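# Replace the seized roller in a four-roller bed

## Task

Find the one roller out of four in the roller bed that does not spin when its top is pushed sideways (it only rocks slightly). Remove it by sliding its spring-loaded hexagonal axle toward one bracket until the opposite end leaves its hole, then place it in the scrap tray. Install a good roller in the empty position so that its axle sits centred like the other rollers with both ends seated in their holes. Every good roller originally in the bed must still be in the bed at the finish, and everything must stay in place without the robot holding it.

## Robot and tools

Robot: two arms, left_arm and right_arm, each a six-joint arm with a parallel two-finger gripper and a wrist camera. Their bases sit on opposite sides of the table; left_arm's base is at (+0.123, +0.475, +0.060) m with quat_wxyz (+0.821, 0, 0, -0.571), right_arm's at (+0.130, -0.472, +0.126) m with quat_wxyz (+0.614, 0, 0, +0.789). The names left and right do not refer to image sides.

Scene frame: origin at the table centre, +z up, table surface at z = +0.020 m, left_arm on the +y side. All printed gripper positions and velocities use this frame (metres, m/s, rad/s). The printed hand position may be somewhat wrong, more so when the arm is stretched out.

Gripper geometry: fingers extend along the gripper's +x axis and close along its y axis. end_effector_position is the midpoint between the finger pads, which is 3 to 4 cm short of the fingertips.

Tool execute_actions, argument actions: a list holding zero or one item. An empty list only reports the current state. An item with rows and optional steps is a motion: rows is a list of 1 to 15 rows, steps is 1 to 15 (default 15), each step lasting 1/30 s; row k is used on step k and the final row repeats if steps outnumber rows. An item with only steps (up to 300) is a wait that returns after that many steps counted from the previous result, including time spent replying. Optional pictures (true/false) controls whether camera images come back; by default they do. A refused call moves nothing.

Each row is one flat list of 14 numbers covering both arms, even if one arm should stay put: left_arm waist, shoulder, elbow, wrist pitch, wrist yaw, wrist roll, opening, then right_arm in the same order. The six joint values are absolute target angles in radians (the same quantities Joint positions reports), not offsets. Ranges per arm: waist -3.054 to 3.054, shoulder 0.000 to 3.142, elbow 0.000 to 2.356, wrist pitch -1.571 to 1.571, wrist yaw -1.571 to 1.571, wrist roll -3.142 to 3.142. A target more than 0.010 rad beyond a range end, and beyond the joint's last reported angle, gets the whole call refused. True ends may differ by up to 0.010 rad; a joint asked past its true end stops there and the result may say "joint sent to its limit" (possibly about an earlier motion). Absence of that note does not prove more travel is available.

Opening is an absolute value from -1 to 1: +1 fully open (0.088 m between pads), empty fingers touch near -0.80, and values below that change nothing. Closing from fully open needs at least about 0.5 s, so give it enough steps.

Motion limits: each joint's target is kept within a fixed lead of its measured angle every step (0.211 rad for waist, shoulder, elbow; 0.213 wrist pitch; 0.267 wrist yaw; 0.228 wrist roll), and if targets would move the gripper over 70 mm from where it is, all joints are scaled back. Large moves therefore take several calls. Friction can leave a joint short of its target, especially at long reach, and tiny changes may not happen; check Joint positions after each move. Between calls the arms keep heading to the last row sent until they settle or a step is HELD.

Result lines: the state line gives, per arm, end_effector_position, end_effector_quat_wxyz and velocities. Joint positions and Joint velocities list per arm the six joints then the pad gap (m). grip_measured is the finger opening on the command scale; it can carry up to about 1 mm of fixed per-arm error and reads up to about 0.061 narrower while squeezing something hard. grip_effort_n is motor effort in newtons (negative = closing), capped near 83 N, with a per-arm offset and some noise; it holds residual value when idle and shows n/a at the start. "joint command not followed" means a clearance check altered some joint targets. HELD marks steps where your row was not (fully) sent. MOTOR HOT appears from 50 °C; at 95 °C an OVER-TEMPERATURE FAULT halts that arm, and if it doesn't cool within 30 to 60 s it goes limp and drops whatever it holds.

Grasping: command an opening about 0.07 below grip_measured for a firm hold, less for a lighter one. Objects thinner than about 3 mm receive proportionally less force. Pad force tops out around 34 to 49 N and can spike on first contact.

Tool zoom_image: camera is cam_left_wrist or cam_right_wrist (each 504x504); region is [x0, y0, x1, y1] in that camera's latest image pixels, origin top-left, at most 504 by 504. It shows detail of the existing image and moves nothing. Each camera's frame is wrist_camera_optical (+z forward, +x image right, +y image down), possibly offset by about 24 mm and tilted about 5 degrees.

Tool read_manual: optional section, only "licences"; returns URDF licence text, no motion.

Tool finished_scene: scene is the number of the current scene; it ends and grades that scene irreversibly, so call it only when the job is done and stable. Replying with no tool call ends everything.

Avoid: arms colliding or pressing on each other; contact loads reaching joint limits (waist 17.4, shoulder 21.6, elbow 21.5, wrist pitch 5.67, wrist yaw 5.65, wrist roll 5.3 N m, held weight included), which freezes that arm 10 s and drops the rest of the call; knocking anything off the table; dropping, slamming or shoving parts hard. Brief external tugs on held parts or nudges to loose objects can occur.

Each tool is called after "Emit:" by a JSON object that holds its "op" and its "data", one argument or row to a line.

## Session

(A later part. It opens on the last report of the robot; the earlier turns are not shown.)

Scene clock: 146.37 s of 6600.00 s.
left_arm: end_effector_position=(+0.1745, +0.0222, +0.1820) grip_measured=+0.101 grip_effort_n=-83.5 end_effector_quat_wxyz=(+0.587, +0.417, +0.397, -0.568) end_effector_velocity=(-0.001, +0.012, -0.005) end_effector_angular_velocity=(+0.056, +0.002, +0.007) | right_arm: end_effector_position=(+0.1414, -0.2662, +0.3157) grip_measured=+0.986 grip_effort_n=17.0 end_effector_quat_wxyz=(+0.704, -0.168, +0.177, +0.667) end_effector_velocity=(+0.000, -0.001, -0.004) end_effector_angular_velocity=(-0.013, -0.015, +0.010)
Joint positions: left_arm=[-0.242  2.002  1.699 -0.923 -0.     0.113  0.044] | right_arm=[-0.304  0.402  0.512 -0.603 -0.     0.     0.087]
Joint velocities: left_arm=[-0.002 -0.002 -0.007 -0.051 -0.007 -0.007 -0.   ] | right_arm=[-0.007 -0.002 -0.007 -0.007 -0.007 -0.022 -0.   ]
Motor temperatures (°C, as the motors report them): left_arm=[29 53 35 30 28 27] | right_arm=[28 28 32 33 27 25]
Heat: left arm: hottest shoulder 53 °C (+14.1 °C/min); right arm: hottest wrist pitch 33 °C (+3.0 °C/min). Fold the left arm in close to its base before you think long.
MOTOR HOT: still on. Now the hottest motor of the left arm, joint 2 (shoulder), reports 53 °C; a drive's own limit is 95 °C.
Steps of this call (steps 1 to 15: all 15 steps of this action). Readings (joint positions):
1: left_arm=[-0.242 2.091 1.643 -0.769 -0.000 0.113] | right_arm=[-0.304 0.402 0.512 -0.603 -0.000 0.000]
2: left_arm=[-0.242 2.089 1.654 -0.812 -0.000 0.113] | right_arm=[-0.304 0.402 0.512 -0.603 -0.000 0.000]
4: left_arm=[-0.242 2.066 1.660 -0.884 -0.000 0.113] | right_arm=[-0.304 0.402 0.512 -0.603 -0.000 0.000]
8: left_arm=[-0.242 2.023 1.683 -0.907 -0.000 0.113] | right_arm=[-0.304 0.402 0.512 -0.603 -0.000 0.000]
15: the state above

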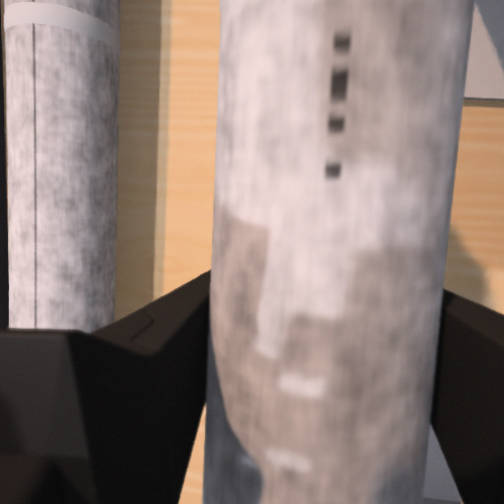

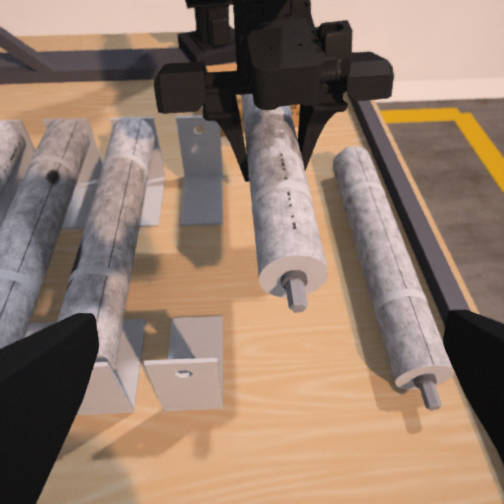

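Emit:
{"op": "execute_actions", "data": {
  "actions": [
    {"rows":[[-0.27,1.92,1.74,-0.95,0,0.09,0,-0.07,0.9,0.4,-0.3,0.11,0.14,0]]}
  ],
  "pictures": false
}}

Emit:
{"op": "execute_actions", "data": {
  "actions": [
    {"rows":[[-0.35,1.92,1.74,-0.95,0,0,0,-0.07,1.05,0.4,-0.25,0.11,0.14,0]],"steps":10}
  ],
  "pictures": false
}}

Emit:
{"op": "execute_actions", "data": {
  "actions": [
    {"rows":[[-0.414,1.92,1.74,-0.95,0,-0.062,0,-0.07,1.16,0.47,-0.204,0.11,0.14,0]]}
  ]
}}

Scene clock: 154.07 s of 6600.00 s.
left_arm: end_effector_position=(+0.1610, +0.0258, +0.2010) grip_measured=+0.101 grip_effort_n=-83.5 end_effector_quat_wxyz=(+0.588, +0.412, +0.391, -0.577) end_effector_velocity=(-0.003, +0.008, -0.001) end_effector_angular_velocity=(+0.032, -0.002, +0.002) | right_arm: end_effector_position=(+0.1023, -0.2208, +0.2211) grip_measured=+0.012 grip_effort_n=-14.7 end_effector_quat_wxyz=(+0.650, -0.261, +0.275, +0.658) end_effector_velocity=(-0.001, +0.002, -0.015) end_effector_angular_velocity=(-0.053, -0.009, -0.014)
Joint positions: left_arm=[-0.271  1.962  1.711 -0.955 -0.     0.094  0.044] | right_arm=[-0.075  0.886  0.409 -0.305  0.106  0.136  0.04 ]
Joint velocities: left_arm=[-0.007 -0.007 -0.002 -0.037 -0.007 -0.007  0.   ] | right_arm=[ 0.017  0.076 -0.002  0.022  0.022  0.022 -0.004]
Motor temperatures (°C, as the motors report them): left_arm=[29 55 36 30 27 27] | right_arm=[28 28 32 34 27 25]
Heat: left arm: hottest shoulder 55 °C (+13.0 °C/min); right arm: hottest wrist pitch 34 °C (+4.0 °C/min). Fold the left arm in close to its base before you think long.
MOTOR HOT: still on. Now the hottest motor of the left arm, joint 2 (shoulder), reports 55 °C; a drive's own limit is 95 °C.
Steps of this call (steps 1 to 15: the robot went on to your last target; steps 16 to 90: nothing new was sent; then 4.20 s passed at rest; steps 91 to 105: all 15 steps of this action). Readings (joint positions):
91: left_arm=[-0.243 2.000 1.699 -0.927 -0.000 0.113] | right_arm=[-0.290 0.419 0.503 -0.583 0.016 0.016]
92: left_arm=[-0.245 1.997 1.700 -0.933 -0.002 0.108] | right_arm=[-0.238 0.456 0.486 -0.508 0.049 0.052]
94: left_arm=[-0.254 1.989 1.700 -0.949 -0.002 0.101] | right_arm=[-0.150 0.567 0.456 -0.418 0.069 0.092]
98: left_arm=[-0.269 1.971 1.706 -0.954 -0.000 0.095] | right_arm=[-0.090 0.776 0.419 -0.335 0.097 0.125]
105: the state above

Scene clock: 154.40 s of 6600.00 s.
left_arm: end_effector_position=(+0.1203, +0.0248, +0.2008) grip_measured=+0.101 grip_effort_n=-83.5 end_effector_quat_wxyz=(+0.577, +0.404, +0.399, -0.587) end_effector_velocity=(-0.007, +0.005, -0.001) end_effector_angular_velocity=(+0.022, +0.025, +0.033) | right_arm: end_effector_position=(+0.1016, -0.2175, +0.1904) grip_measured=+0.004 grip_effort_n=-14.7 end_effector_quat_wxyz=(+0.638, -0.301, +0.303, +0.640) end_effector_velocity=(+0.002, -0.004, -0.014) end_effector_angular_velocity=(-0.059, -0.030, +0.010)
Joint positions: left_arm=[-0.36   1.962  1.711 -0.957  0.006  0.008  0.044] | right_arm=[-0.074  1.04   0.403 -0.254  0.108  0.137  0.039]
Joint velocities: left_arm=[-0.012 -0.002 -0.002 -0.022  0.007 -0.051 -0.   ] | right_arm=[-0.002  0.051 -0.002 -0.007  0.007 -0.022 -0.   ]
Motor temperatures (°C, as the motors report them): left_arm=[29 55 36 30 27 27] | right_arm=[28 28 32 34 27 25]
Heat: left arm: hottest shoulder 55 °C (+13.2 °C/min); right arm: hottest wrist pitch 34 °C (+4.1 °C/min). Fold the left arm in close to its base before you think long.
MOTOR HOT: still on. Now the hottest motor of the left arm, joint 2 (shoulder), reports 55 °C; a drive's own limit is 95 °C.
Steps of this call (steps 1 to 10: all 10 steps of this action). Readings (joint positions):
1: left_arm=[-0.274 1.962 1.711 -0.956 -0.003 0.083] | right_arm=[-0.075 0.903 0.409 -0.300 0.107 0.136]
2: left_arm=[-0.282 1.962 1.711 -0.957 -0.011 0.057] | right_arm=[-0.075 0.936 0.409 -0.278 0.108 0.137]
4: left_arm=[-0.308 1.962 1.711 -0.957 -0.008 0.029] | right_arm=[-0.074 0.997 0.408 -0.268 0.108 0.137]
8: left_arm=[-0.354 1.962 1.711 -0.957 0.006 0.011] | right_arm=[-0.074 1.036 0.403 -0.256 0.108 0.137]
10: the state above

Scene clock: 154.90 s of 6600.00 s.
left_arm: end_effector_position=(+0.0955, +0.0256, +0.2008) grip_measured=+0.101 grip_effort_n=-83.5 end_effector_quat_wxyz=(+0.575, +0.397, +0.407, -0.589) end_effector_velocity=(+0.007, +0.003, +0.000) end_effector_angular_velocity=(+0.007, +0.001, +0.035) | right_arm: end_effector_position=(+0.0986, -0.2006, +0.1869) grip_measured=+0.003 grip_effort_n=-14.7 end_effector_quat_wxyz=(+0.636, -0.308, +0.308, +0.637) end_effector_velocity=(+0.002, -0.002, -0.002) end_effector_angular_velocity=(-0.011, -0.021, +0.010)
Joint positions: left_arm=[-0.416  1.962  1.711 -0.957  0.002 -0.058  0.044] | right_arm=[-0.074  1.155  0.453 -0.207  0.108  0.137  0.039]
Joint velocities: left_arm=[ 0.012 -0.007 -0.007 -0.007 -0.007 -0.022 -0.001] | right_arm=[-0.002  0.002 -0.002 -0.007  0.007 -0.022 -0.   ]
Motor temperatures (°C, as the motors report them): left_arm=[29 56 36 30 27 27] | right_arm=[28 28 32 34 27 25]
Heat: left arm: hottest shoulder 56 °C (+14.1 °C/min); right arm: hottest wrist pitch 34 °C (+4.0 °C/min). Fold the left arm in close to its base before you think long.
MOTOR HOT: still on. Now the hottest motor of the left arm, joint 2 (shoulder), reports 56 °C; a drive's own limit is 95 °C.
Steps of this call (steps 1 to 15: all 15 steps of this action). Readings (joint positions):
1: left_arm=[-0.361 1.962 1.711 -0.957 0.003 -0.001] | right_arm=[-0.074 1.053 0.406 -0.251 0.108 0.137]
2: left_arm=[-0.366 1.962 1.711 -0.957 -0.005 -0.019] | right_arm=[-0.074 1.079 0.414 -0.238 0.108 0.137]
4: left_arm=[-0.381 1.962 1.711 -0.957 -0.007 -0.040] | right_arm=[-0.074 1.124 0.434 -0.222 0.108 0.137]
8: left_arm=[-0.413 1.962 1.711 -0.957 0.002 -0.053] | right_arm=[-0.074 1.148 0.450 -0.210 0.108 0.137]
15: the state above

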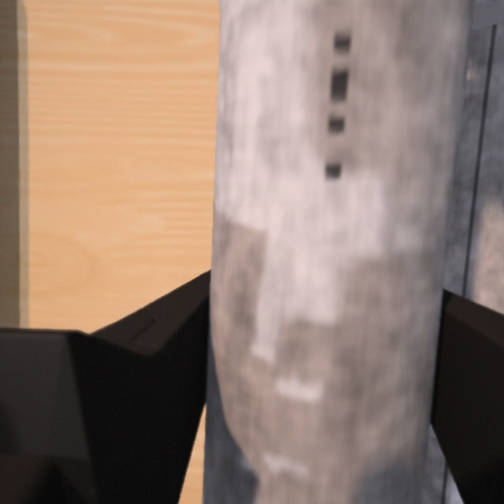

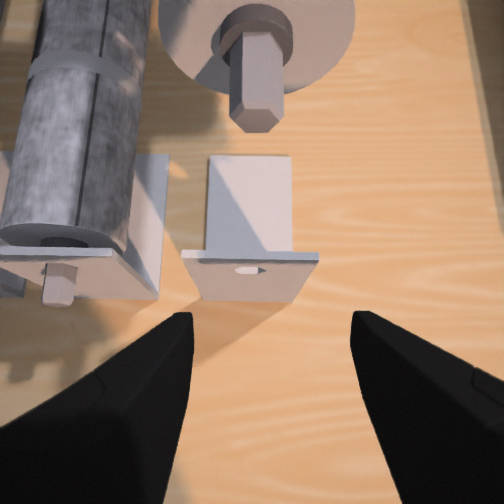

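Emit:
{"op": "execute_actions", "data": {
  "actions": [
    {"rows":[[-0.414,1.92,1.74,-0.95,0,-0.062,0,-0.07,1.29,0.575,-0.17,0.1,0.13,0]],"steps":10}
  ],
  "pictures": false
}}

Emit:
{"op": "execute_actions", "data": {
  "actions": [
    {"rows":[[-0.414,1.92,1.74,-0.95,0,-0.062,0,-0.097,1.41,0.665,-0.136,0.09,0.115,-0.2]]}
  ]
}}

Scene clock: 159.70 s of 6600.00 s.
left_arm: end_effector_position=(+0.0959, +0.0256, +0.2008) grip_measured=+0.101 grip_effort_n=-83.5 end_effector_quat_wxyz=(+0.575, +0.396, +0.407, -0.588) end_effector_velocity=(+0.002, +0.004, +0.002) end_effector_angular_velocity=(+0.011, -0.019, +0.012) | right_arm: end_effector_position=(+0.0922, -0.1704, +0.1954) grip_measured=+0.003 grip_effort_n=-14.7 end_effector_quat_wxyz=(+0.635, -0.304, +0.304, +0.641) end_effector_velocity=(+0.000, -0.004, -0.019) end_effector_angular_velocity=(-0.071, -0.021, +0.019)
Joint positions: left_arm=[-0.415  1.962  1.711 -0.957  0.002 -0.059  0.044] | right_arm=[-0.073  1.28   0.558 -0.174  0.103  0.133  0.039]
Joint velocities: left_arm=[-0.002 -0.007  0.002 -0.022 -0.022 -0.007 -0.   ] | right_arm=[-0.002  0.061 -0.002 -0.007 -0.007 -0.022 -0.   ]
Motor temperatures (°C, as the motors report them): left_arm=[29 57 37 30 27 27] | right_arm=[28 28 32 33 27 25]
Heat: left arm: hottest shoulder 57 °C (+13.1 °C/min); right arm: hottest wrist pitch 33 °C (+3.0 °C/min). Fold the left arm in close to its base before you think long.
MOTOR HOT: still on. Now the hottest motor of the left arm, joint 2 (shoulder), reports 57 °C; a drive's own limit is 95 °C.
Steps of this call (steps 1 to 15: the robot went on to your last target; steps 16 to 90: nothing new was sent; then 1.47 s passed at rest; steps 91 to 100: all 10 steps of this action). Readings (joint positions):
91: left_arm=[-0.415 1.962 1.711 -0.957 0.002 -0.059] | right_arm=[-0.074 1.170 0.463 -0.207 0.108 0.137]
92: left_arm=[-0.415 1.962 1.711 -0.957 0.002 -0.059] | right_arm=[-0.074 1.200 0.483 -0.200 0.108 0.137]
94: left_arm=[-0.415 1.962 1.711 -0.957 0.002 -0.059] | right_arm=[-0.073 1.251 0.525 -0.182 0.105 0.136]
98: left_arm=[-0.415 1.962 1.711 -0.957 0.002 -0.059] | right_arm=[-0.073 1.275 0.557 -0.174 0.103 0.134]
100: the state above

Scene clock: 160.20 s of 6600.00 s.
left_arm: end_effector_position=(+0.0959, +0.0256, +0.2008) grip_measured=+0.101 grip_effort_n=-83.5 end_effector_quat_wxyz=(+0.575, +0.396, +0.407, -0.588) end_effector_velocity=(+0.000, +0.005, -0.004) end_effector_angular_velocity=(+0.026, -0.020, +0.007) | right_arm: end_effector_position=(+0.0924, -0.1422, +0.1952) grip_measured=-0.195 grip_effort_n=-14.7 end_effector_quat_wxyz=(+0.636, -0.305, +0.304, +0.640) end_effector_velocity=(-0.001, +0.003, +0.001) end_effector_angular_velocity=(+0.005, +0.013, +0.012)
Joint positions: left_arm=[-0.415  1.962  1.711 -0.957  0.002 -0.059  0.044] | right_arm=[-0.093  1.405  0.648 -0.139  0.093  0.118  0.029]
Joint velocities: left_arm=[-0.007  0.002 -0.002 -0.022 -0.022 -0.007  0.   ] | right_arm=[-0.007  0.007  0.007  0.007 -0.022 -0.007 -0.001]
Motor temperatures (°C, as the motors report them): left_arm=[29 57 37 30 27 27] | right_arm=[28 28 32 33 27 25]
Heat: left arm: hottest shoulder 57 °C (+13.0 °C/min); right arm: hottest wrist pitch 33 °C (+3.0 °C/min). Fold the left arm in close to its base before you think long.
MOTOR HOT: still on. Now the hottest motor of the left arm, joint 2 (shoulder), reports 57 °C; a drive's own limit is 95 °C.
Steps of this call (steps 1 to 15: all 15 steps of this action). Readings (joint positions):
1: left_arm=[-0.415 1.962 1.711 -0.957 0.002 -0.059] | right_arm=[-0.074 1.294 0.565 -0.174 0.101 0.131]
2: left_arm=[-0.415 1.962 1.711 -0.957 0.002 -0.059] | right_arm=[-0.078 1.322 0.583 -0.165 0.098 0.127]
4: left_arm=[-0.415 1.962 1.711 -0.957 0.002 -0.059] | right_arm=[-0.086 1.372 0.620 -0.148 0.095 0.122]
8: left_arm=[-0.415 1.962 1.711 -0.957 0.002 -0.059] | right_arm=[-0.092 1.396 0.646 -0.140 0.093 0.119]
15: the state above

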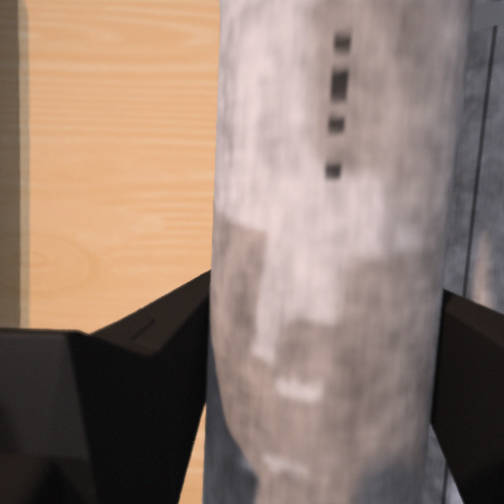

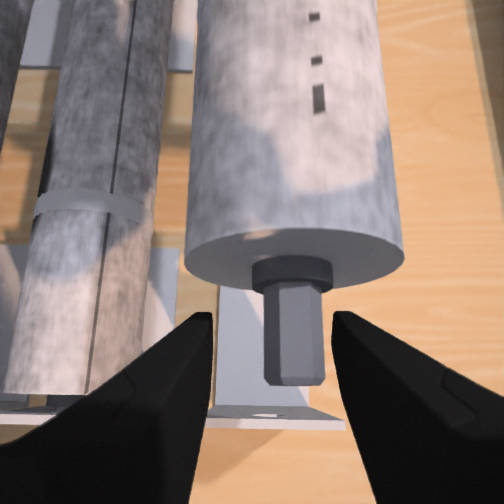

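Emit:
{"op": "execute_actions", "data": {
  "actions": [
    {"rows":[[-0.414,1.92,1.74,-0.95,0,-0.062,0,-0.111,1.425,0.665,-0.12,0.09,0.115,-0.4]],"steps":10}
  ],
  "pictures": false
}}

Emit:
{"op": "execute_actions", "data": {
  "actions": [
    {"rows":[[-0.414,1.92,1.74,-0.95,0,-0.062,0,-0.111,1.425,0.665,-0.12,0.09,0.115,-0.7]]}
  ]
}}

Scene clock: 163.33 s of 6600.00 s.
left_arm: end_effector_position=(+0.0959, +0.0256, +0.2008) grip_measured=+0.101 grip_effort_n=-83.5 end_effector_quat_wxyz=(+0.575, +0.396, +0.407, -0.588) end_effector_velocity=(+0.000, +0.004, -0.002) end_effector_angular_velocity=(+0.021, -0.011, -0.007) | right_arm: end_effector_position=(+0.0964, -0.1390, +0.1935) grip_measured=-0.388 grip_effort_n=-14.7 end_effector_quat_wxyz=(+0.640, -0.302, +0.306, +0.637) end_effector_velocity=(+0.004, -0.002, -0.003) end_effector_angular_velocity=(-0.011, -0.012, -0.006)
Joint positions: left_arm=[-0.415  1.962  1.711 -0.957  0.002 -0.059  0.044] | right_arm=[-0.107  1.42   0.651 -0.124  0.091  0.118  0.02 ]
Joint velocities: left_arm=[-0.002  0.002  0.002 -0.022 -0.007  0.007 -0.   ] | right_arm=[-0.007  0.002 -0.002 -0.007  0.007 -0.007 -0.004]
Motor temperatures (°C, as the motors report them): left_arm=[29 58 37 30 27 27] | right_arm=[28 28 32 33 27 25]
Heat: left arm: hottest shoulder 58 °C (+13.0 °C/min); right arm: hottest wrist pitch 33 °C (+3.0 °C/min). Fold the left arm in close to its base before you think long.
MOTOR HOT: still on. Now the hottest motor of the left arm, joint 2 (shoulder), reports 58 °C; a drive's own limit is 95 °C.
Steps of this call (steps 1 to 15: the robot went on to your last target; steps 16 to 84: nothing new was sent; steps 85 to 94: all 10 steps of this action). Readings (joint positions):
85: left_arm=[-0.415 1.962 1.711 -0.957 0.002 -0.059] | right_arm=[-0.094 1.407 0.649 -0.137 0.092 0.118]
86: left_arm=[-0.415 1.962 1.711 -0.957 0.002 -0.059] | right_arm=[-0.097 1.410 0.649 -0.132 0.091 0.118]
88: left_arm=[-0.415 1.962 1.711 -0.957 0.002 -0.059] | right_arm=[-0.103 1.415 0.651 -0.128 0.091 0.118]
92: left_arm=[-0.415 1.962 1.711 -0.957 0.002 -0.059] | right_arm=[-0.106 1.420 0.651 -0.124 0.091 0.118]
94: the state above

Scene clock: 163.83 s of 6600.00 s.
left_arm: end_effector_position=(+0.0961, +0.0257, +0.2008) grip_measured=+0.101 grip_effort_n=-83.5 end_effector_quat_wxyz=(+0.576, +0.396, +0.407, -0.588) end_effector_velocity=(+0.003, +0.005, -0.001) end_effector_angular_velocity=(+0.021, -0.019, +0.012) | right_arm: end_effector_position=(+0.0963, -0.1389, +0.1933) grip_measured=-0.632 grip_effort_n=-83.5 end_effector_quat_wxyz=(+0.640, -0.302, +0.306, +0.637) end_effector_velocity=(-0.002, -0.002, -0.001) end_effector_angular_velocity=(-0.010, +0.011, +0.017)
Joint positions: left_arm=[-0.415  1.962  1.711 -0.958  0.001 -0.06   0.044] | right_arm=[-0.107  1.42   0.651 -0.123  0.09   0.118  0.008]
Joint velocities: left_arm=[-0.002 -0.002 -0.002 -0.022 -0.022 -0.007 -0.   ] | right_arm=[-0.002 -0.002 -0.002 -0.007 -0.022 -0.007 -0.   ]
Motor temperatures (°C, as the motors report them): left_arm=[29 58 37 30 27 27] | right_arm=[28 28 32 33 27 25]
Heat: left arm: hottest shoulder 58 °C (+13.1 °C/min); right arm: hottest wrist pitch 33 °C (+3.0 °C/min). Fold the left arm in close to its base before you think long.
MOTOR HOT: still on. Now the hottest motor of the left arm, joint 2 (shoulder), reports 58 °C; a drive's own limit is 95 °C.
Steps of this call (steps 1 to 15: all 15 steps of this action). Readings (joint positions):
1: left_arm=[-0.415 1.962 1.711 -0.957 0.002 -0.059] | right_arm=[-0.107 1.420 0.651 -0.124 0.091 0.118]
2: left_arm=[-0.415 1.962 1.711 -0.957 0.002 -0.059] | right_arm=[-0.107 1.420 0.651 -0.124 0.091 0.118]
4: left_arm=[-0.415 1.962 1.711 -0.957 0.001 -0.060] | right_arm=[-0.107 1.420 0.651 -0.123 0.090 0.118]
8: left_arm=[-0.415 1.962 1.711 -0.957 0.001 -0.060] | right_arm=[-0.107 1.420 0.651 -0.123 0.090 0.118]
15: the state above

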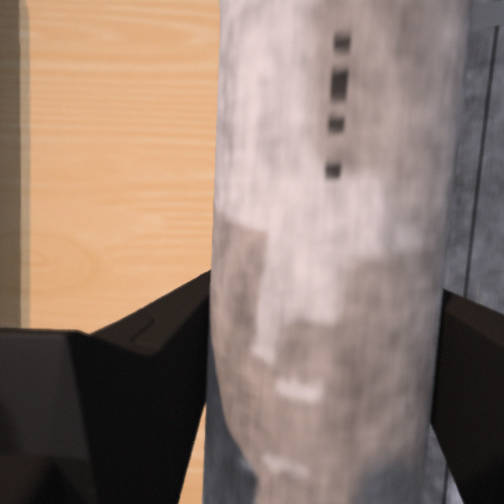

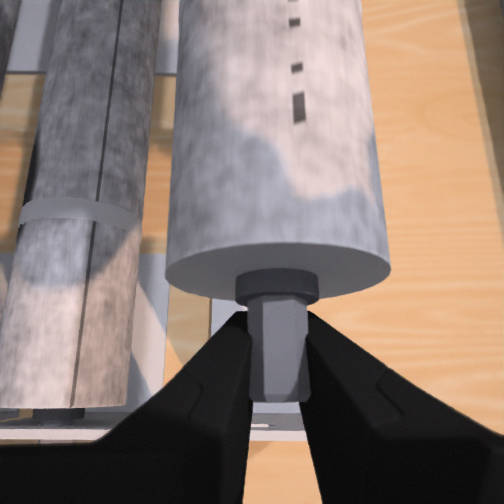

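Emit:
{"op": "execute_actions", "data": {
  "actions": [
    {"rows":[[-0.414,1.92,1.74,-0.95,0,-0.062,0,-0.111,1.425,0.665,-0.12,0.09,0.115,-0.3]]}
  ]
}}

Emit:
{"op": "zoom_image", "data": {
  "camera": "cam_right_wrist",
  "region": [180,250,380,450]
}}

Scene clock: 167.70 s of 6600.00 s.
left_arm: end_effector_position=(+0.0961, +0.0257, +0.2008) grip_measured=+0.101 grip_effort_n=-83.5 end_effector_quat_wxyz=(+0.576, +0.396, +0.407, -0.588) end_effector_velocity=(+0.000, +0.006, -0.003) end_effector_angular_velocity=(+0.028, +0.018, +0.034) | right_arm: end_effector_position=(+0.0963, -0.1388, +0.1932) grip_measured=-0.307 grip_effort_n=18.8 end_effector_quat_wxyz=(+0.640, -0.302, +0.306, +0.637) end_effector_velocity=(-0.001, +0.003, +0.003) end_effector_angular_velocity=(+0.021, +0.023, -0.015)
Joint positions: left_arm=[-0.415  1.962  1.711 -0.958  0.001 -0.06   0.044] | right_arm=[-0.107  1.421  0.651 -0.123  0.09   0.118  0.024]
Joint velocities: left_arm=[ 0.002 -0.002 -0.007 -0.022  0.007 -0.037  0.   ] | right_arm=[-0.002 -0.002 -0.002  0.022 -0.007  0.022  0.001]
Motor temperatures (°C, as the motors report them): left_arm=[29 59 38 30 27 27] | right_arm=[28 28 33 33 27 25]
Heat: left arm: hottest shoulder 59 °C (+13.2 °C/min); right arm: hottest elbow 33 °C (+3.0 °C/min). Fold the left arm in close to its base before you think long.
MOTOR HOT: still on. Now the hottest motor of the left arm, joint 2 (shoulder), reports 59 °C; a drive's own limit is 95 °C.
Steps of this call (steps 1 to 15: the robot went on to your last target; steps 16 to 90: nothing new was sent; then 0.37 s passed at rest; steps 91 to 105: all 15 steps of this action). Readings (joint positions):
91: left_arm=[-0.415 1.962 1.711 -0.958 0.001 -0.060] | right_arm=[-0.107 1.420 0.651 -0.123 0.090 0.118]
92: left_arm=[-0.415 1.962 1.711 -0.958 0.001 -0.060] | right_arm=[-0.107 1.421 0.651 -0.123 0.090 0.118]
94: left_arm=[-0.415 1.962 1.711 -0.958 0.001 -0.060] | right_arm=[-0.107 1.421 0.651 -0.123 0.090 0.118]
98: left_arm=[-0.415 1.962 1.711 -0.958 0.001 -0.060] | right_arm=[-0.107 1.421 0.651 -0.123 0.090 0.118]
105: the state above

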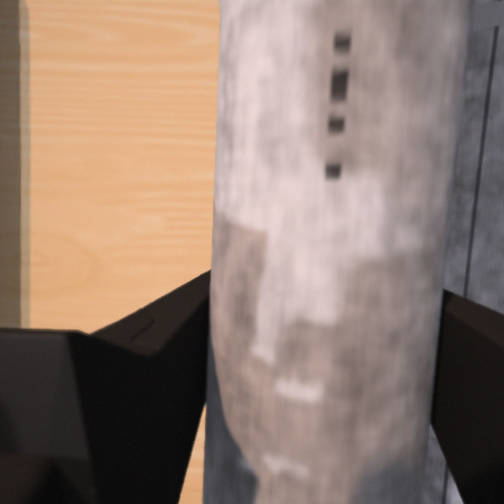

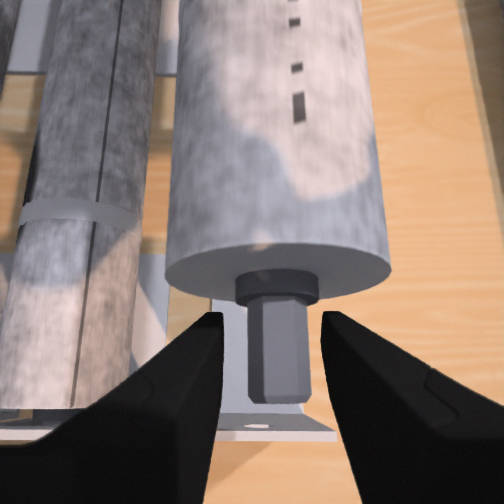

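Region (180, 250, 380, 450) of cam_right_wrist's 504x504 image, scaled by 2.520, with more detail than that image has.

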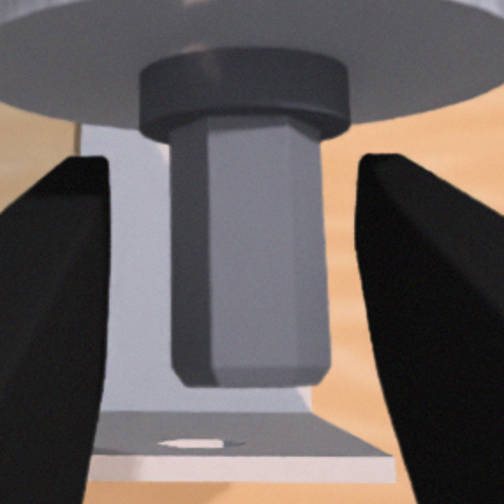

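Emit:
{"op": "execute_actions", "data": {
  "actions": [
    {"rows":[[-0.414,1.92,1.74,-0.95,0,-0.062,0,-0.07,1.2,0.47,-0.17,0.11,0.14,0.3]]}
  ],
  "pictures": false
}}

Emit:
{"op": "execute_actions", "data": {
  "actions": [
    {"rows":[[-0.414,2.01,1.78,-1.01,0,-0.062,0,-0.05,1.2,0.4,-0.1,0.12,0.15,0.3]]}
  ],
  "pictures": false
}}

Emit:
{"op": "execute_actions", "data": {
  "actions": [
    {"rows":[[-0.414,2.085,1.82,-1.045,0,-0.062,0,-0.05,1.2,0.4,-0.1,0.12,0.15,0.3]]}
  ]
}}

Scene clock: 174.23 s of 6600.00 s.
left_arm: end_effector_position=(+0.0961, +0.0257, +0.2008) grip_measured=+0.101 grip_effort_n=-83.5 end_effector_quat_wxyz=(+0.576, +0.396, +0.407, -0.588) end_effector_velocity=(-0.000, -0.001, +0.001) end_effector_angular_velocity=(-0.008, -0.004, +0.007) | right_arm: end_effector_position=(+0.0963, -0.1880, +0.1889) grip_measured=+0.292 grip_effort_n=18.8 end_effector_quat_wxyz=(+0.638, -0.303, +0.304, +0.639) end_effector_velocity=(+0.001, -0.006, -0.004) end_effector_angular_velocity=(-0.011, -0.003, -0.008)
Joint positions: left_arm=[-0.415  1.962  1.711 -0.958  0.001 -0.06   0.044] | right_arm=[-0.074  1.208  0.482 -0.168  0.108  0.137  0.053]
Joint velocities: left_arm=[-0.002 -0.002 -0.002  0.007 -0.007 -0.007 -0.   ] | right_arm=[ 0.002 -0.012 -0.017 -0.007  0.007  0.007  0.002]
Motor temperatures (°C, as the motors report them): left_arm=[29 61 39 31 27 27] | right_arm=[28 28 33 33 27 25]
Heat: left arm: hottest shoulder 61 °C (+13.0 °C/min); right arm: hottest elbow 33 °C (+2.0 °C/min). Fold the left arm in close to its base before you think long.
MOTOR HOT: still on. Now the hottest motor of the left arm, joint 2 (shoulder), reports 61 °C; a drive's own limit is 95 °C.
Steps of this call (steps 1 to 15: the robot went on to your last target; steps 16 to 90: nothing new was sent; then 3.03 s passed at rest; steps 91 to 105: all 15 steps of this action). Readings (joint positions):
91: left_arm=[-0.415 1.962 1.711 -0.958 0.001 -0.060] | right_arm=[-0.106 1.403 0.638 -0.120 0.092 0.119]
92: left_arm=[-0.415 1.962 1.711 -0.958 0.001 -0.060] | right_arm=[-0.100 1.363 0.605 -0.127 0.097 0.123]
94: left_arm=[-0.415 1.962 1.711 -0.958 0.001 -0.060] | right_arm=[-0.085 1.271 0.538 -0.158 0.101 0.129]
98: left_arm=[-0.415 1.962 1.711 -0.958 0.001 -0.060] | right_arm=[-0.076 1.224 0.493 -0.166 0.106 0.135]
105: the state above

Scene clock: 174.73 s of 6600.00 s.
left_arm: end_effector_position=(+0.0962, +0.0273, +0.1792) grip_measured=+0.101 grip_effort_n=-83.5 end_effector_quat_wxyz=(+0.559, +0.423, +0.431, -0.568) end_effector_velocity=(-0.003, -0.006, +0.012) end_effector_angular_velocity=(-0.031, +0.011, +0.003) | right_arm: end_effector_position=(+0.0940, -0.1981, +0.1738) grip_measured=+0.297 grip_effort_n=18.8 end_effector_quat_wxyz=(+0.636, -0.304, +0.303, +0.641) end_effector_velocity=(-0.002, -0.001, -0.001) end_effector_angular_velocity=(-0.001, +0.013, +0.017)
Joint positions: left_arm=[-0.415  2.031  1.749 -1.014  0.001 -0.06   0.044] | right_arm=[-0.054  1.203  0.411 -0.104  0.117  0.147  0.054]
Joint velocities: left_arm=[-0.002 -0.002  0.037 -0.007  0.007 -0.007 -0.   ] | right_arm=[-0.002 -0.002 -0.007  0.007 -0.022 -0.007 -0.   ]
Motor temperatures (°C, as the motors report them): left_arm=[29 61 39 31 27 27] | right_arm=[28 28 33 33 27 25]
Heat: left arm: hottest shoulder 61 °C (+13.1 °C/min); right arm: hottest elbow 33 °C (+2.0 °C/min). Fold the left arm in close to its base before you think long.
MOTOR HOT: still on. Now the hottest motor of the left arm, joint 2 (shoulder), reports 61 °C; a drive's own limit is 95 °C.
Steps of this call (steps 1 to 15: all 15 steps of this action). Readings (joint positions):
1: left_arm=[-0.415 1.965 1.715 -0.963 0.001 -0.060] | right_arm=[-0.073 1.207 0.475 -0.158 0.110 0.139]
2: left_arm=[-0.415 1.975 1.727 -0.980 0.001 -0.060] | right_arm=[-0.068 1.205 0.461 -0.137 0.113 0.142]
4: left_arm=[-0.415 1.992 1.742 -0.993 0.001 -0.060] | right_arm=[-0.060 1.203 0.435 -0.126 0.114 0.144]
8: left_arm=[-0.415 2.021 1.747 -1.010 0.001 -0.060] | right_arm=[-0.055 1.203 0.413 -0.110 0.117 0.146]
15: the state above

Scene clock: 175.23 s of 6600.00 s.
left_arm: end_effector_position=(+0.0960, +0.0245, +0.1580) grip_measured=+0.101 grip_effort_n=-83.5 end_effector_quat_wxyz=(+0.546, +0.442, +0.449, -0.553) end_effector_velocity=(-0.002, -0.004, +0.011) end_effector_angular_velocity=(-0.018, -0.008, -0.013) | right_arm: end_effector_position=(+0.0940, -0.1982, +0.1737) grip_measured=+0.297 grip_effort_n=18.8 end_effector_quat_wxyz=(+0.636, -0.304, +0.303, +0.641) end_effector_velocity=(-0.000, -0.000, +0.000) end_effector_angular_velocity=(-0.003, -0.018, +0.031)
Joint positions: left_arm=[-0.415  2.107  1.792 -1.048  0.001 -0.06   0.044] | right_arm=[-0.054  1.203  0.411 -0.103  0.117  0.147  0.054]
Joint velocities: left_arm=[-0.007 -0.002  0.037 -0.022 -0.007  0.007 -0.   ] | right_arm=[-0.002 -0.002  0.002 -0.007 -0.007 -0.037 -0.   ]
Motor temperatures (°C, as the motors report them): left_arm=[29 61 39 31 27 27] | right_arm=[28 28 33 33 27 25]
Heat: left arm: hottest shoulder 61 °C (+13.0 °C/min); right arm: hottest elbow 33 °C (+2.0 °C/min). Fold the left arm in close to its base before you think long.
MOTOR HOT: still on. Now the hottest motor of the left arm, joint 2 (shoulder), reports 61 °C; a drive's own limit is 95 °C.
Steps of this call (steps 1 to 15: all 15 steps of this action). Readings (joint positions):
1: left_arm=[-0.415 2.037 1.755 -1.019 0.001 -0.060] | right_arm=[-0.054 1.203 0.411 -0.103 0.117 0.147]
2: left_arm=[-0.415 2.047 1.768 -1.030 0.001 -0.060] | right_arm=[-0.054 1.203 0.411 -0.103 0.117 0.147]
4: left_arm=[-0.415 2.068 1.785 -1.032 0.001 -0.060] | right_arm=[-0.054 1.203 0.411 -0.103 0.117 0.147]
8: left_arm=[-0.415 2.098 1.789 -1.046 0.001 -0.060] | right_arm=[-0.054 1.203 0.411 -0.103 0.117 0.147]
15: the state above

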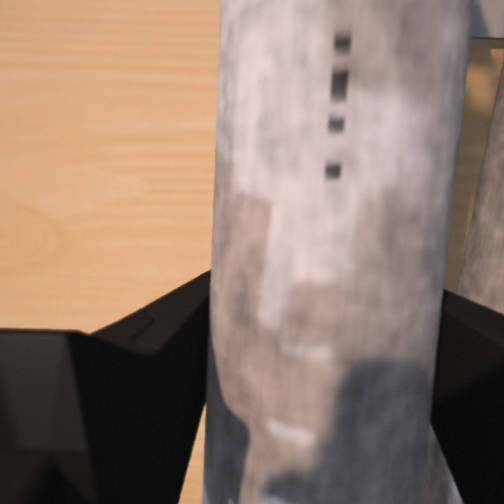

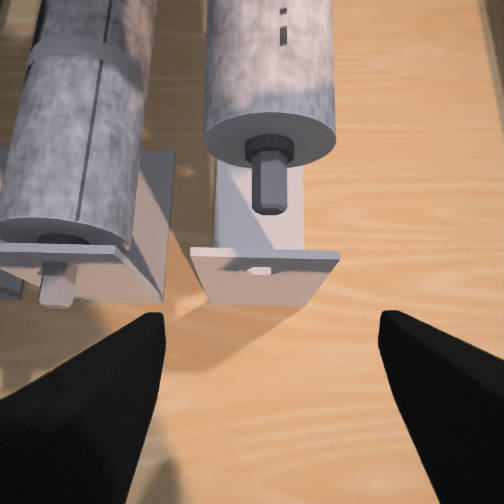

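Emit:
{"op": "execute_actions", "data": {
  "actions": [
    {"rows":[[-0.42,2.15,1.925,-1.082,0,-0.062,0,-0.05,1.2,0.4,-0.1,0.12,0.15,0.3]]}
  ],
  "pictures": false
}}

Emit:
{"op": "execute_actions", "data": {
  "actions": [
    {"steps":10}
  ]
}}

Scene clock: 179.10 s of 6600.00 s.
left_arm: end_effector_position=(+0.0937, +0.0100, +0.1610) grip_measured=+0.101 grip_effort_n=-83.5 end_effector_quat_wxyz=(+0.546, +0.441, +0.447, -0.555) end_effector_velocity=(+0.000, +0.003, +0.004) end_effector_angular_velocity=(+0.007, -0.006, +0.006) | right_arm: end_effector_position=(+0.0939, -0.1983, +0.1737) grip_measured=+0.297 grip_effort_n=18.8 end_effector_quat_wxyz=(+0.636, -0.304, +0.303, +0.641) end_effector_velocity=(+0.002, +0.001, +0.002) end_effector_angular_velocity=(+0.013, -0.008, -0.001)
Joint positions: left_arm=[-0.418  2.164  1.893 -1.086  0.001 -0.06   0.044] | right_arm=[-0.053  1.203  0.411 -0.103  0.117  0.147  0.054]
Joint velocities: left_arm=[-0.002 -0.007  0.007 -0.022 -0.007 -0.007  0.   ] | right_arm=[-0.002 -0.007 -0.002  0.007  0.007 -0.007 -0.   ]
Motor temperatures (°C, as the motors report them): left_arm=[29 61 39 30 27 27] | right_arm=[28 28 32 33 27 25]
Heat: left arm: hottest shoulder 61 °C (+12.1 °C/min); right arm: hottest wrist pitch 33 °C (+1.0 °C/min). Fold the left arm in close to its base before you think long.
MOTOR HOT: still on. Now the hottest motor of the left arm, joint 2 (shoulder), reports 61 °C; a drive's own limit is 95 °C.
Steps of this call (steps 1 to 15: the robot went on to your last target; steps 16 to 90: nothing new was sent; then 0.37 s passed at rest; steps 91 to 105: all 15 steps of this action). Readings (joint positions):
91: left_arm=[-0.415 2.113 1.804 -1.058 0.001 -0.060] | right_arm=[-0.054 1.203 0.411 -0.103 0.117 0.147]
92: left_arm=[-0.415 2.126 1.828 -1.075 0.001 -0.060] | right_arm=[-0.054 1.203 0.411 -0.103 0.117 0.147]
94: left_arm=[-0.416 2.147 1.863 -1.071 0.001 -0.060] | right_arm=[-0.053 1.203 0.411 -0.103 0.117 0.147]
98: left_arm=[-0.417 2.161 1.888 -1.082 0.001 -0.060] | right_arm=[-0.053 1.203 0.411 -0.103 0.117 0.147]
105: the state above

Scene clock: 179.43 s of 6600.00 s.
left_arm: end_effector_position=(+0.0937, +0.0099, +0.1612) grip_measured=+0.101 grip_effort_n=-83.5 end_effector_quat_wxyz=(+0.546, +0.441, +0.447, -0.555) end_effector_velocity=(-0.005, -0.001, -0.001) end_effector_angular_velocity=(-0.002, +0.006, -0.016) | right_arm: end_effector_position=(+0.0939, -0.1983, +0.1737) grip_measured=+0.297 grip_effort_n=18.8 end_effector_quat_wxyz=(+0.636, -0.304, +0.303, +0.641) end_effector_velocity=(-0.001, -0.002, -0.001) end_effector_angular_velocity=(-0.008, +0.009, +0.001)
Joint positions: left_arm=[-0.418  2.164  1.894 -1.086  0.001 -0.06   0.044] | right_arm=[-0.053  1.203  0.411 -0.103  0.117  0.147  0.054]
Joint velocities: left_arm=[-0.007  0.002 -0.002  0.007  0.007  0.007 -0.   ] | right_arm=[ 0.002 -0.002 -0.002 -0.007 -0.007  0.007  0.   ]
Motor temperatures (°C, as the motors report them): left_arm=[29 61 39 30 27 27] | right_arm=[28 28 32 33 27 25]
Heat: left arm: hottest shoulder 61 °C (+12.2 °C/min); right arm: hottest wrist pitch 33 °C (+1.0 °C/min). Fold the left arm in close to its base before you think long.
MOTOR HOT: still on. Now the hottest motor of the left arm, joint 2 (shoulder), reports 61 °C; a drive's own limit is 95 °C.
Steps of this call (steps 1 to 10: the robot went on to your last target). Readings (joint positions):
1: left_arm=[-0.418 2.164 1.894 -1.086 0.001 -0.060] | right_arm=[-0.053 1.203 0.411 -0.103 0.117 0.147]
2: left_arm=[-0.418 2.164 1.894 -1.086 0.001 -0.060] | right_arm=[-0.053 1.203 0.411 -0.103 0.117 0.147]
4: left_arm=[-0.418 2.164 1.894 -1.086 0.001 -0.060] | right_arm=[-0.053 1.203 0.411 -0.103 0.117 0.147]
8: left_arm=[-0.418 2.164 1.894 -1.086 0.001 -0.060] | right_arm=[-0.053 1.203 0.411 -0.103 0.117 0.147]
10: the state above

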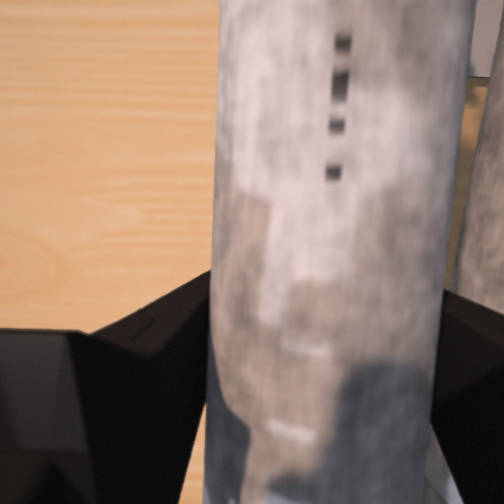

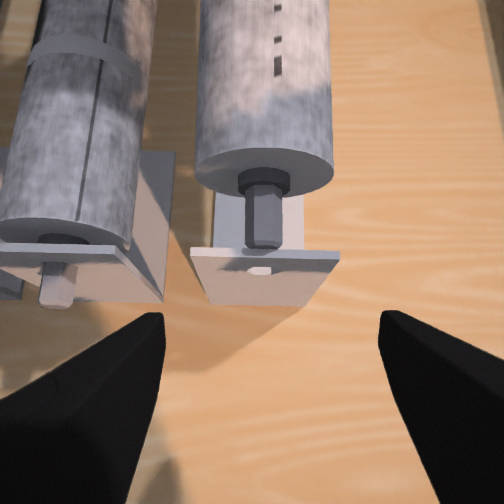

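Probably high now. Forward and down.

Emit:
{"op": "execute_actions", "data": {
  "actions": [
    {"rows":[[-0.421,2.195,1.965,-1.075,0,-0.062,0,-0.05,1.2,0.4,-0.1,0.12,0.15,0.3]]}
  ]
}}

Emit:
{"op": "execute_actions", "data": {
  "actions": [
    {"rows":[[-0.421,2.225,2.0,-1.08,0,-0.062,0,-0.05,1.2,0.4,-0.1,0.12,0.15,0.3]]}
  ]
}}

Scene clock: 182.57 s of 6600.00 s.
left_arm: end_effector_position=(+0.0929, +0.0049, +0.1529) grip_measured=+0.101 grip_effort_n=-83.5 end_effector_quat_wxyz=(+0.542, +0.446, +0.450, -0.551) end_effector_velocity=(+0.002, +0.001, -0.001) end_effector_angular_velocity=(+0.006, -0.015, +0.038) | right_arm: end_effector_position=(+0.0939, -0.1982, +0.1737) grip_measured=+0.297 grip_effort_n=18.8 end_effector_quat_wxyz=(+0.636, -0.304, +0.303, +0.641) end_effector_velocity=(-0.000, -0.000, +0.000) end_effector_angular_velocity=(-0.003, +0.001, +0.008)
Joint positions: left_arm=[-0.419  2.204  1.927 -1.096  0.001 -0.06   0.044] | right_arm=[-0.053  1.203  0.411 -0.103  0.118  0.147  0.054]
Joint velocities: left_arm=[-0.002  0.002  0.002 -0.007 -0.022 -0.037 -0.   ] | right_arm=[-0.002 -0.002  0.002 -0.007 -0.007 -0.007  0.   ]
Motor temperatures (°C, as the motors report them): left_arm=[29 61 39 30 27 27] | right_arm=[28 28 32 33 27 25]
Heat: left arm: hottest shoulder 61 °C (+11.1 °C/min); right arm: hottest wrist pitch 33 °C (+1.0 °C/min). Fold the left arm in close to its base before you think long.
MOTOR HOT: still on. Now the hottest motor of the left arm, joint 2 (shoulder), reports 61 °C; a drive's own limit is 95 °C.
Steps of this call (steps 1 to 15: the robot went on to your last target; steps 16 to 79: nothing new was sent; steps 80 to 94: all 15 steps of this action). Readings (joint positions):
80: left_arm=[-0.418 2.168 1.898 -1.089 0.001 -0.060] | right_arm=[-0.053 1.203 0.411 -0.103 0.117 0.147]
81: left_arm=[-0.418 2.176 1.908 -1.096 0.001 -0.060] | right_arm=[-0.053 1.203 0.411 -0.103 0.118 0.147]
83: left_arm=[-0.418 2.187 1.919 -1.096 0.001 -0.060] | right_arm=[-0.053 1.203 0.411 -0.103 0.118 0.147]
87: left_arm=[-0.419 2.202 1.924 -1.096 0.001 -0.060] | right_arm=[-0.053 1.203 0.411 -0.103 0.118 0.147]
94: the state above

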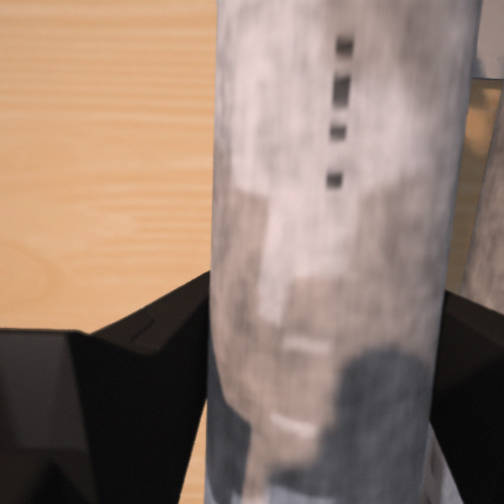

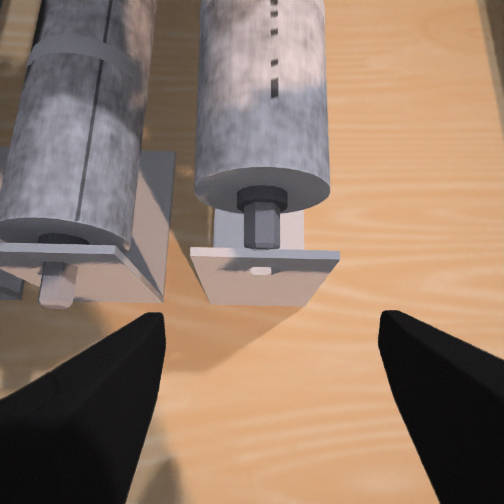

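Scene clock: 183.07 s of 6600.00 s.
left_arm: end_effector_position=(+0.0924, -0.0021, +0.1521) grip_measured=+0.101 grip_effort_n=-83.5 end_effector_quat_wxyz=(+0.544, +0.444, +0.449, -0.553) end_effector_velocity=(+0.000, +0.004, -0.001) end_effector_angular_velocity=(+0.022, +0.007, +0.008) | right_arm: end_effector_position=(+0.0939, -0.1982, +0.1737) grip_measured=+0.297 grip_effort_n=18.8 end_effector_quat_wxyz=(+0.636, -0.304, +0.303, +0.641) end_effector_velocity=(-0.001, -0.004, -0.003) end_effector_angular_velocity=(-0.023, +0.006, +0.001)
Joint positions: left_arm=[-0.419  2.229  1.964 -1.101  0.001 -0.061  0.044] | right_arm=[-0.053  1.203  0.411 -0.103  0.118  0.147  0.054]
Joint velocities: left_arm=[ 0.002  0.002  0.002 -0.022  0.007 -0.007  0.   ] | right_arm=[ 0.002 -0.002 -0.002 -0.022 -0.007  0.007 -0.   ]
Motor temperatures (°C, as the motors report them): left_arm=[29 61 39 31 27 27] | right_arm=[28 28 32 33 27 25]
Heat: left arm: hottest shoulder 61 °C (+11.0 °C/min); right arm: hottest wrist pitch 33 °C (+1.0 °C/min). Fold the left arm in close to its base before you think long.
MOTOR HOT: still on. Now the hottest motor of the left arm, joint 2 (shoulder), reports 61 °C; a drive's own limit is 95 °C.
Steps of this call (steps 1 to 15: all 15 steps of this action). Readings (joint positions):
1: left_arm=[-0.419 2.206 1.931 -1.099 0.001 -0.060] | right_arm=[-0.053 1.203 0.411 -0.103 0.118 0.147]
2: left_arm=[-0.419 2.213 1.939 -1.102 0.001 -0.060] | right_arm=[-0.053 1.203 0.411 -0.103 0.118 0.147]
4: left_arm=[-0.419 2.222 1.953 -1.099 0.001 -0.061] | right_arm=[-0.053 1.203 0.411 -0.103 0.118 0.147]
8: left_arm=[-0.419 2.228 1.962 -1.100 0.001 -0.061] | right_arm=[-0.053 1.203 0.411 -0.103 0.118 0.147]
15: the state above

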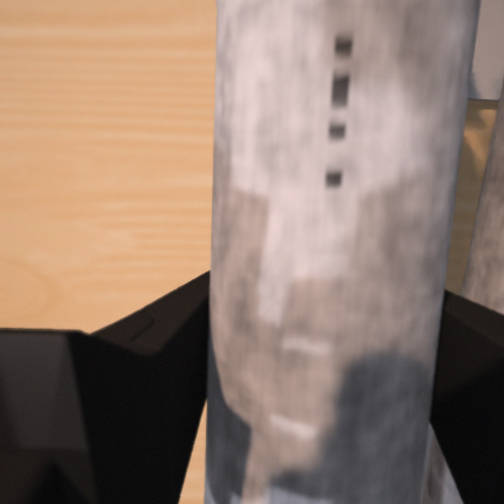

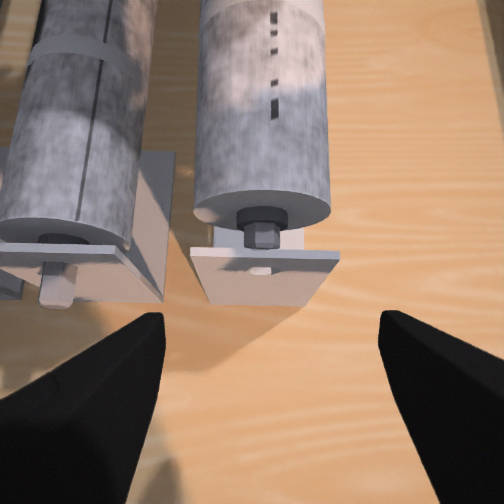

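Emit:
{"op": "execute_actions", "data": {
  "actions": [
    {"rows":[[-0.421,2.145,1.9,-1.09,0,-0.062,0,-0.05,1.2,0.4,-0.1,0.12,0.15,0.3]]}
  ],
  "pictures": false
}}

Emit:
{"op": "execute_actions", "data": {
  "actions": [
    {"steps":10}
  ]
}}

Scene clock: 187.43 s of 6600.00 s.
left_arm: end_effector_position=(+0.0929, +0.0113, +0.1492) grip_measured=+0.101 grip_effort_n=-83.5 end_effector_quat_wxyz=(+0.539, +0.451, +0.455, -0.547) end_effector_velocity=(+0.003, +0.006, +0.002) end_effector_angular_velocity=(+0.016, -0.024, -0.006) | right_arm: end_effector_position=(+0.0939, -0.1982, +0.1737) grip_measured=+0.297 grip_effort_n=18.8 end_effector_quat_wxyz=(+0.636, -0.304, +0.303, +0.641) end_effector_velocity=(+0.003, +0.001, -0.000) end_effector_angular_velocity=(+0.003, -0.001, -0.018)
Joint positions: left_arm=[-0.42   2.191  1.894 -1.092  0.001 -0.061  0.044] | right_arm=[-0.053  1.203  0.411 -0.103  0.118  0.147  0.054]
Joint velocities: left_arm=[-0.002 -0.012 -0.007 -0.022 -0.022  0.007  0.   ] | right_arm=[-0.007  0.002 -0.002  0.007  0.007  0.007 -0.   ]
Motor temperatures (°C, as the motors report them): left_arm=[29 61 40 31 27 27] | right_arm=[28 28 32 33 27 25]
Heat: left arm: hottest shoulder 61 °C (+8.1 °C/min); right arm: hottest wrist pitch 33 °C (+1.0 °C/min). Fold the left arm in close to its base before you think long.
MOTOR HOT: still on. Now the hottest motor of the left arm, joint 2 (shoulder), reports 61 °C; a drive's own limit is 95 °C.
Steps of this call (steps 1 to 15: the robot went on to your last target; steps 16 to 90: nothing new was sent; then 0.87 s passed at rest; steps 91 to 105: all 15 steps of this action). Readings (joint positions):
91: left_arm=[-0.419 2.227 1.958 -1.098 0.001 -0.061] | right_arm=[-0.053 1.203 0.411 -0.103 0.118 0.147]
92: left_arm=[-0.420 2.218 1.944 -1.092 0.001 -0.061] | right_arm=[-0.053 1.203 0.411 -0.103 0.118 0.147]
94: left_arm=[-0.420 2.200 1.919 -1.104 0.001 -0.061] | right_arm=[-0.053 1.203 0.411 -0.103 0.118 0.147]
98: left_arm=[-0.420 2.192 1.900 -1.093 0.001 -0.061] | right_arm=[-0.053 1.203 0.411 -0.103 0.118 0.147]
105: the state above

Scene clock: 187.77 s of 6600.00 s.
left_arm: end_effector_position=(+0.0929, +0.0114, +0.1492) grip_measured=+0.101 grip_effort_n=-83.5 end_effector_quat_wxyz=(+0.539, +0.451, +0.455, -0.547) end_effector_velocity=(+0.000, +0.003, +0.001) end_effector_angular_velocity=(+0.006, -0.021, +0.004) | right_arm: end_effector_position=(+0.0939, -0.1982, +0.1737) grip_measured=+0.297 grip_effort_n=18.8 end_effector_quat_wxyz=(+0.636, -0.304, +0.303, +0.641) end_effector_velocity=(-0.001, +0.002, +0.002) end_effector_angular_velocity=(+0.011, +0.003, +0.008)
Joint positions: left_arm=[-0.42   2.191  1.894 -1.092  0.001 -0.061  0.044] | right_arm=[-0.053  1.203  0.411 -0.103  0.118  0.147  0.054]
Joint velocities: left_arm=[-0.007 -0.007 -0.007 -0.007 -0.022 -0.007 -0.   ] | right_arm=[-0.002 -0.002  0.002  0.007 -0.007 -0.007 -0.   ]
Motor temperatures (°C, as the motors report them): left_arm=[29 61 40 31 27 27] | right_arm=[28 28 32 33 27 25]
Heat: left arm: hottest shoulder 61 °C (+8.0 °C/min); right arm: hottest wrist pitch 33 °C (+1.0 °C/min). Fold the left arm in close to its base before you think long.
MOTOR HOT: still on. Now the hottest motor of the left arm, joint 2 (shoulder), reports 61 °C; a drive's own limit is 95 °C.
Steps of this call (steps 1 to 10: the robot went on to your last target). Readings (joint positions):
1: left_arm=[-0.420 2.191 1.894 -1.092 0.001 -0.061] | right_arm=[-0.053 1.203 0.411 -0.103 0.118 0.147]
2: left_arm=[-0.420 2.191 1.894 -1.092 0.001 -0.061] | right_arm=[-0.053 1.203 0.411 -0.103 0.118 0.147]
4: left_arm=[-0.420 2.191 1.894 -1.092 0.001 -0.061] | right_arm=[-0.053 1.203 0.411 -0.103 0.118 0.147]
8: left_arm=[-0.420 2.191 1.894 -1.092 0.001 -0.061] | right_arm=[-0.053 1.203 0.411 -0.103 0.118 0.147]
10: the state above

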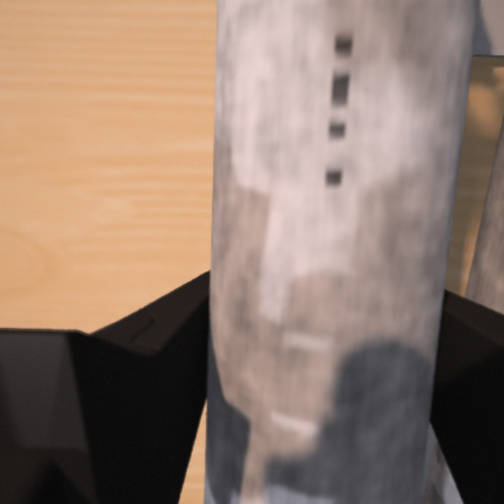

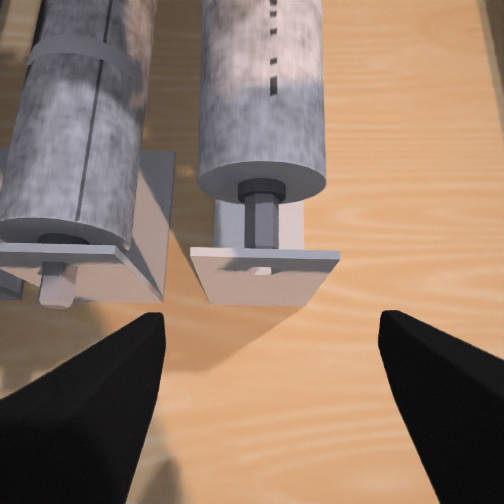

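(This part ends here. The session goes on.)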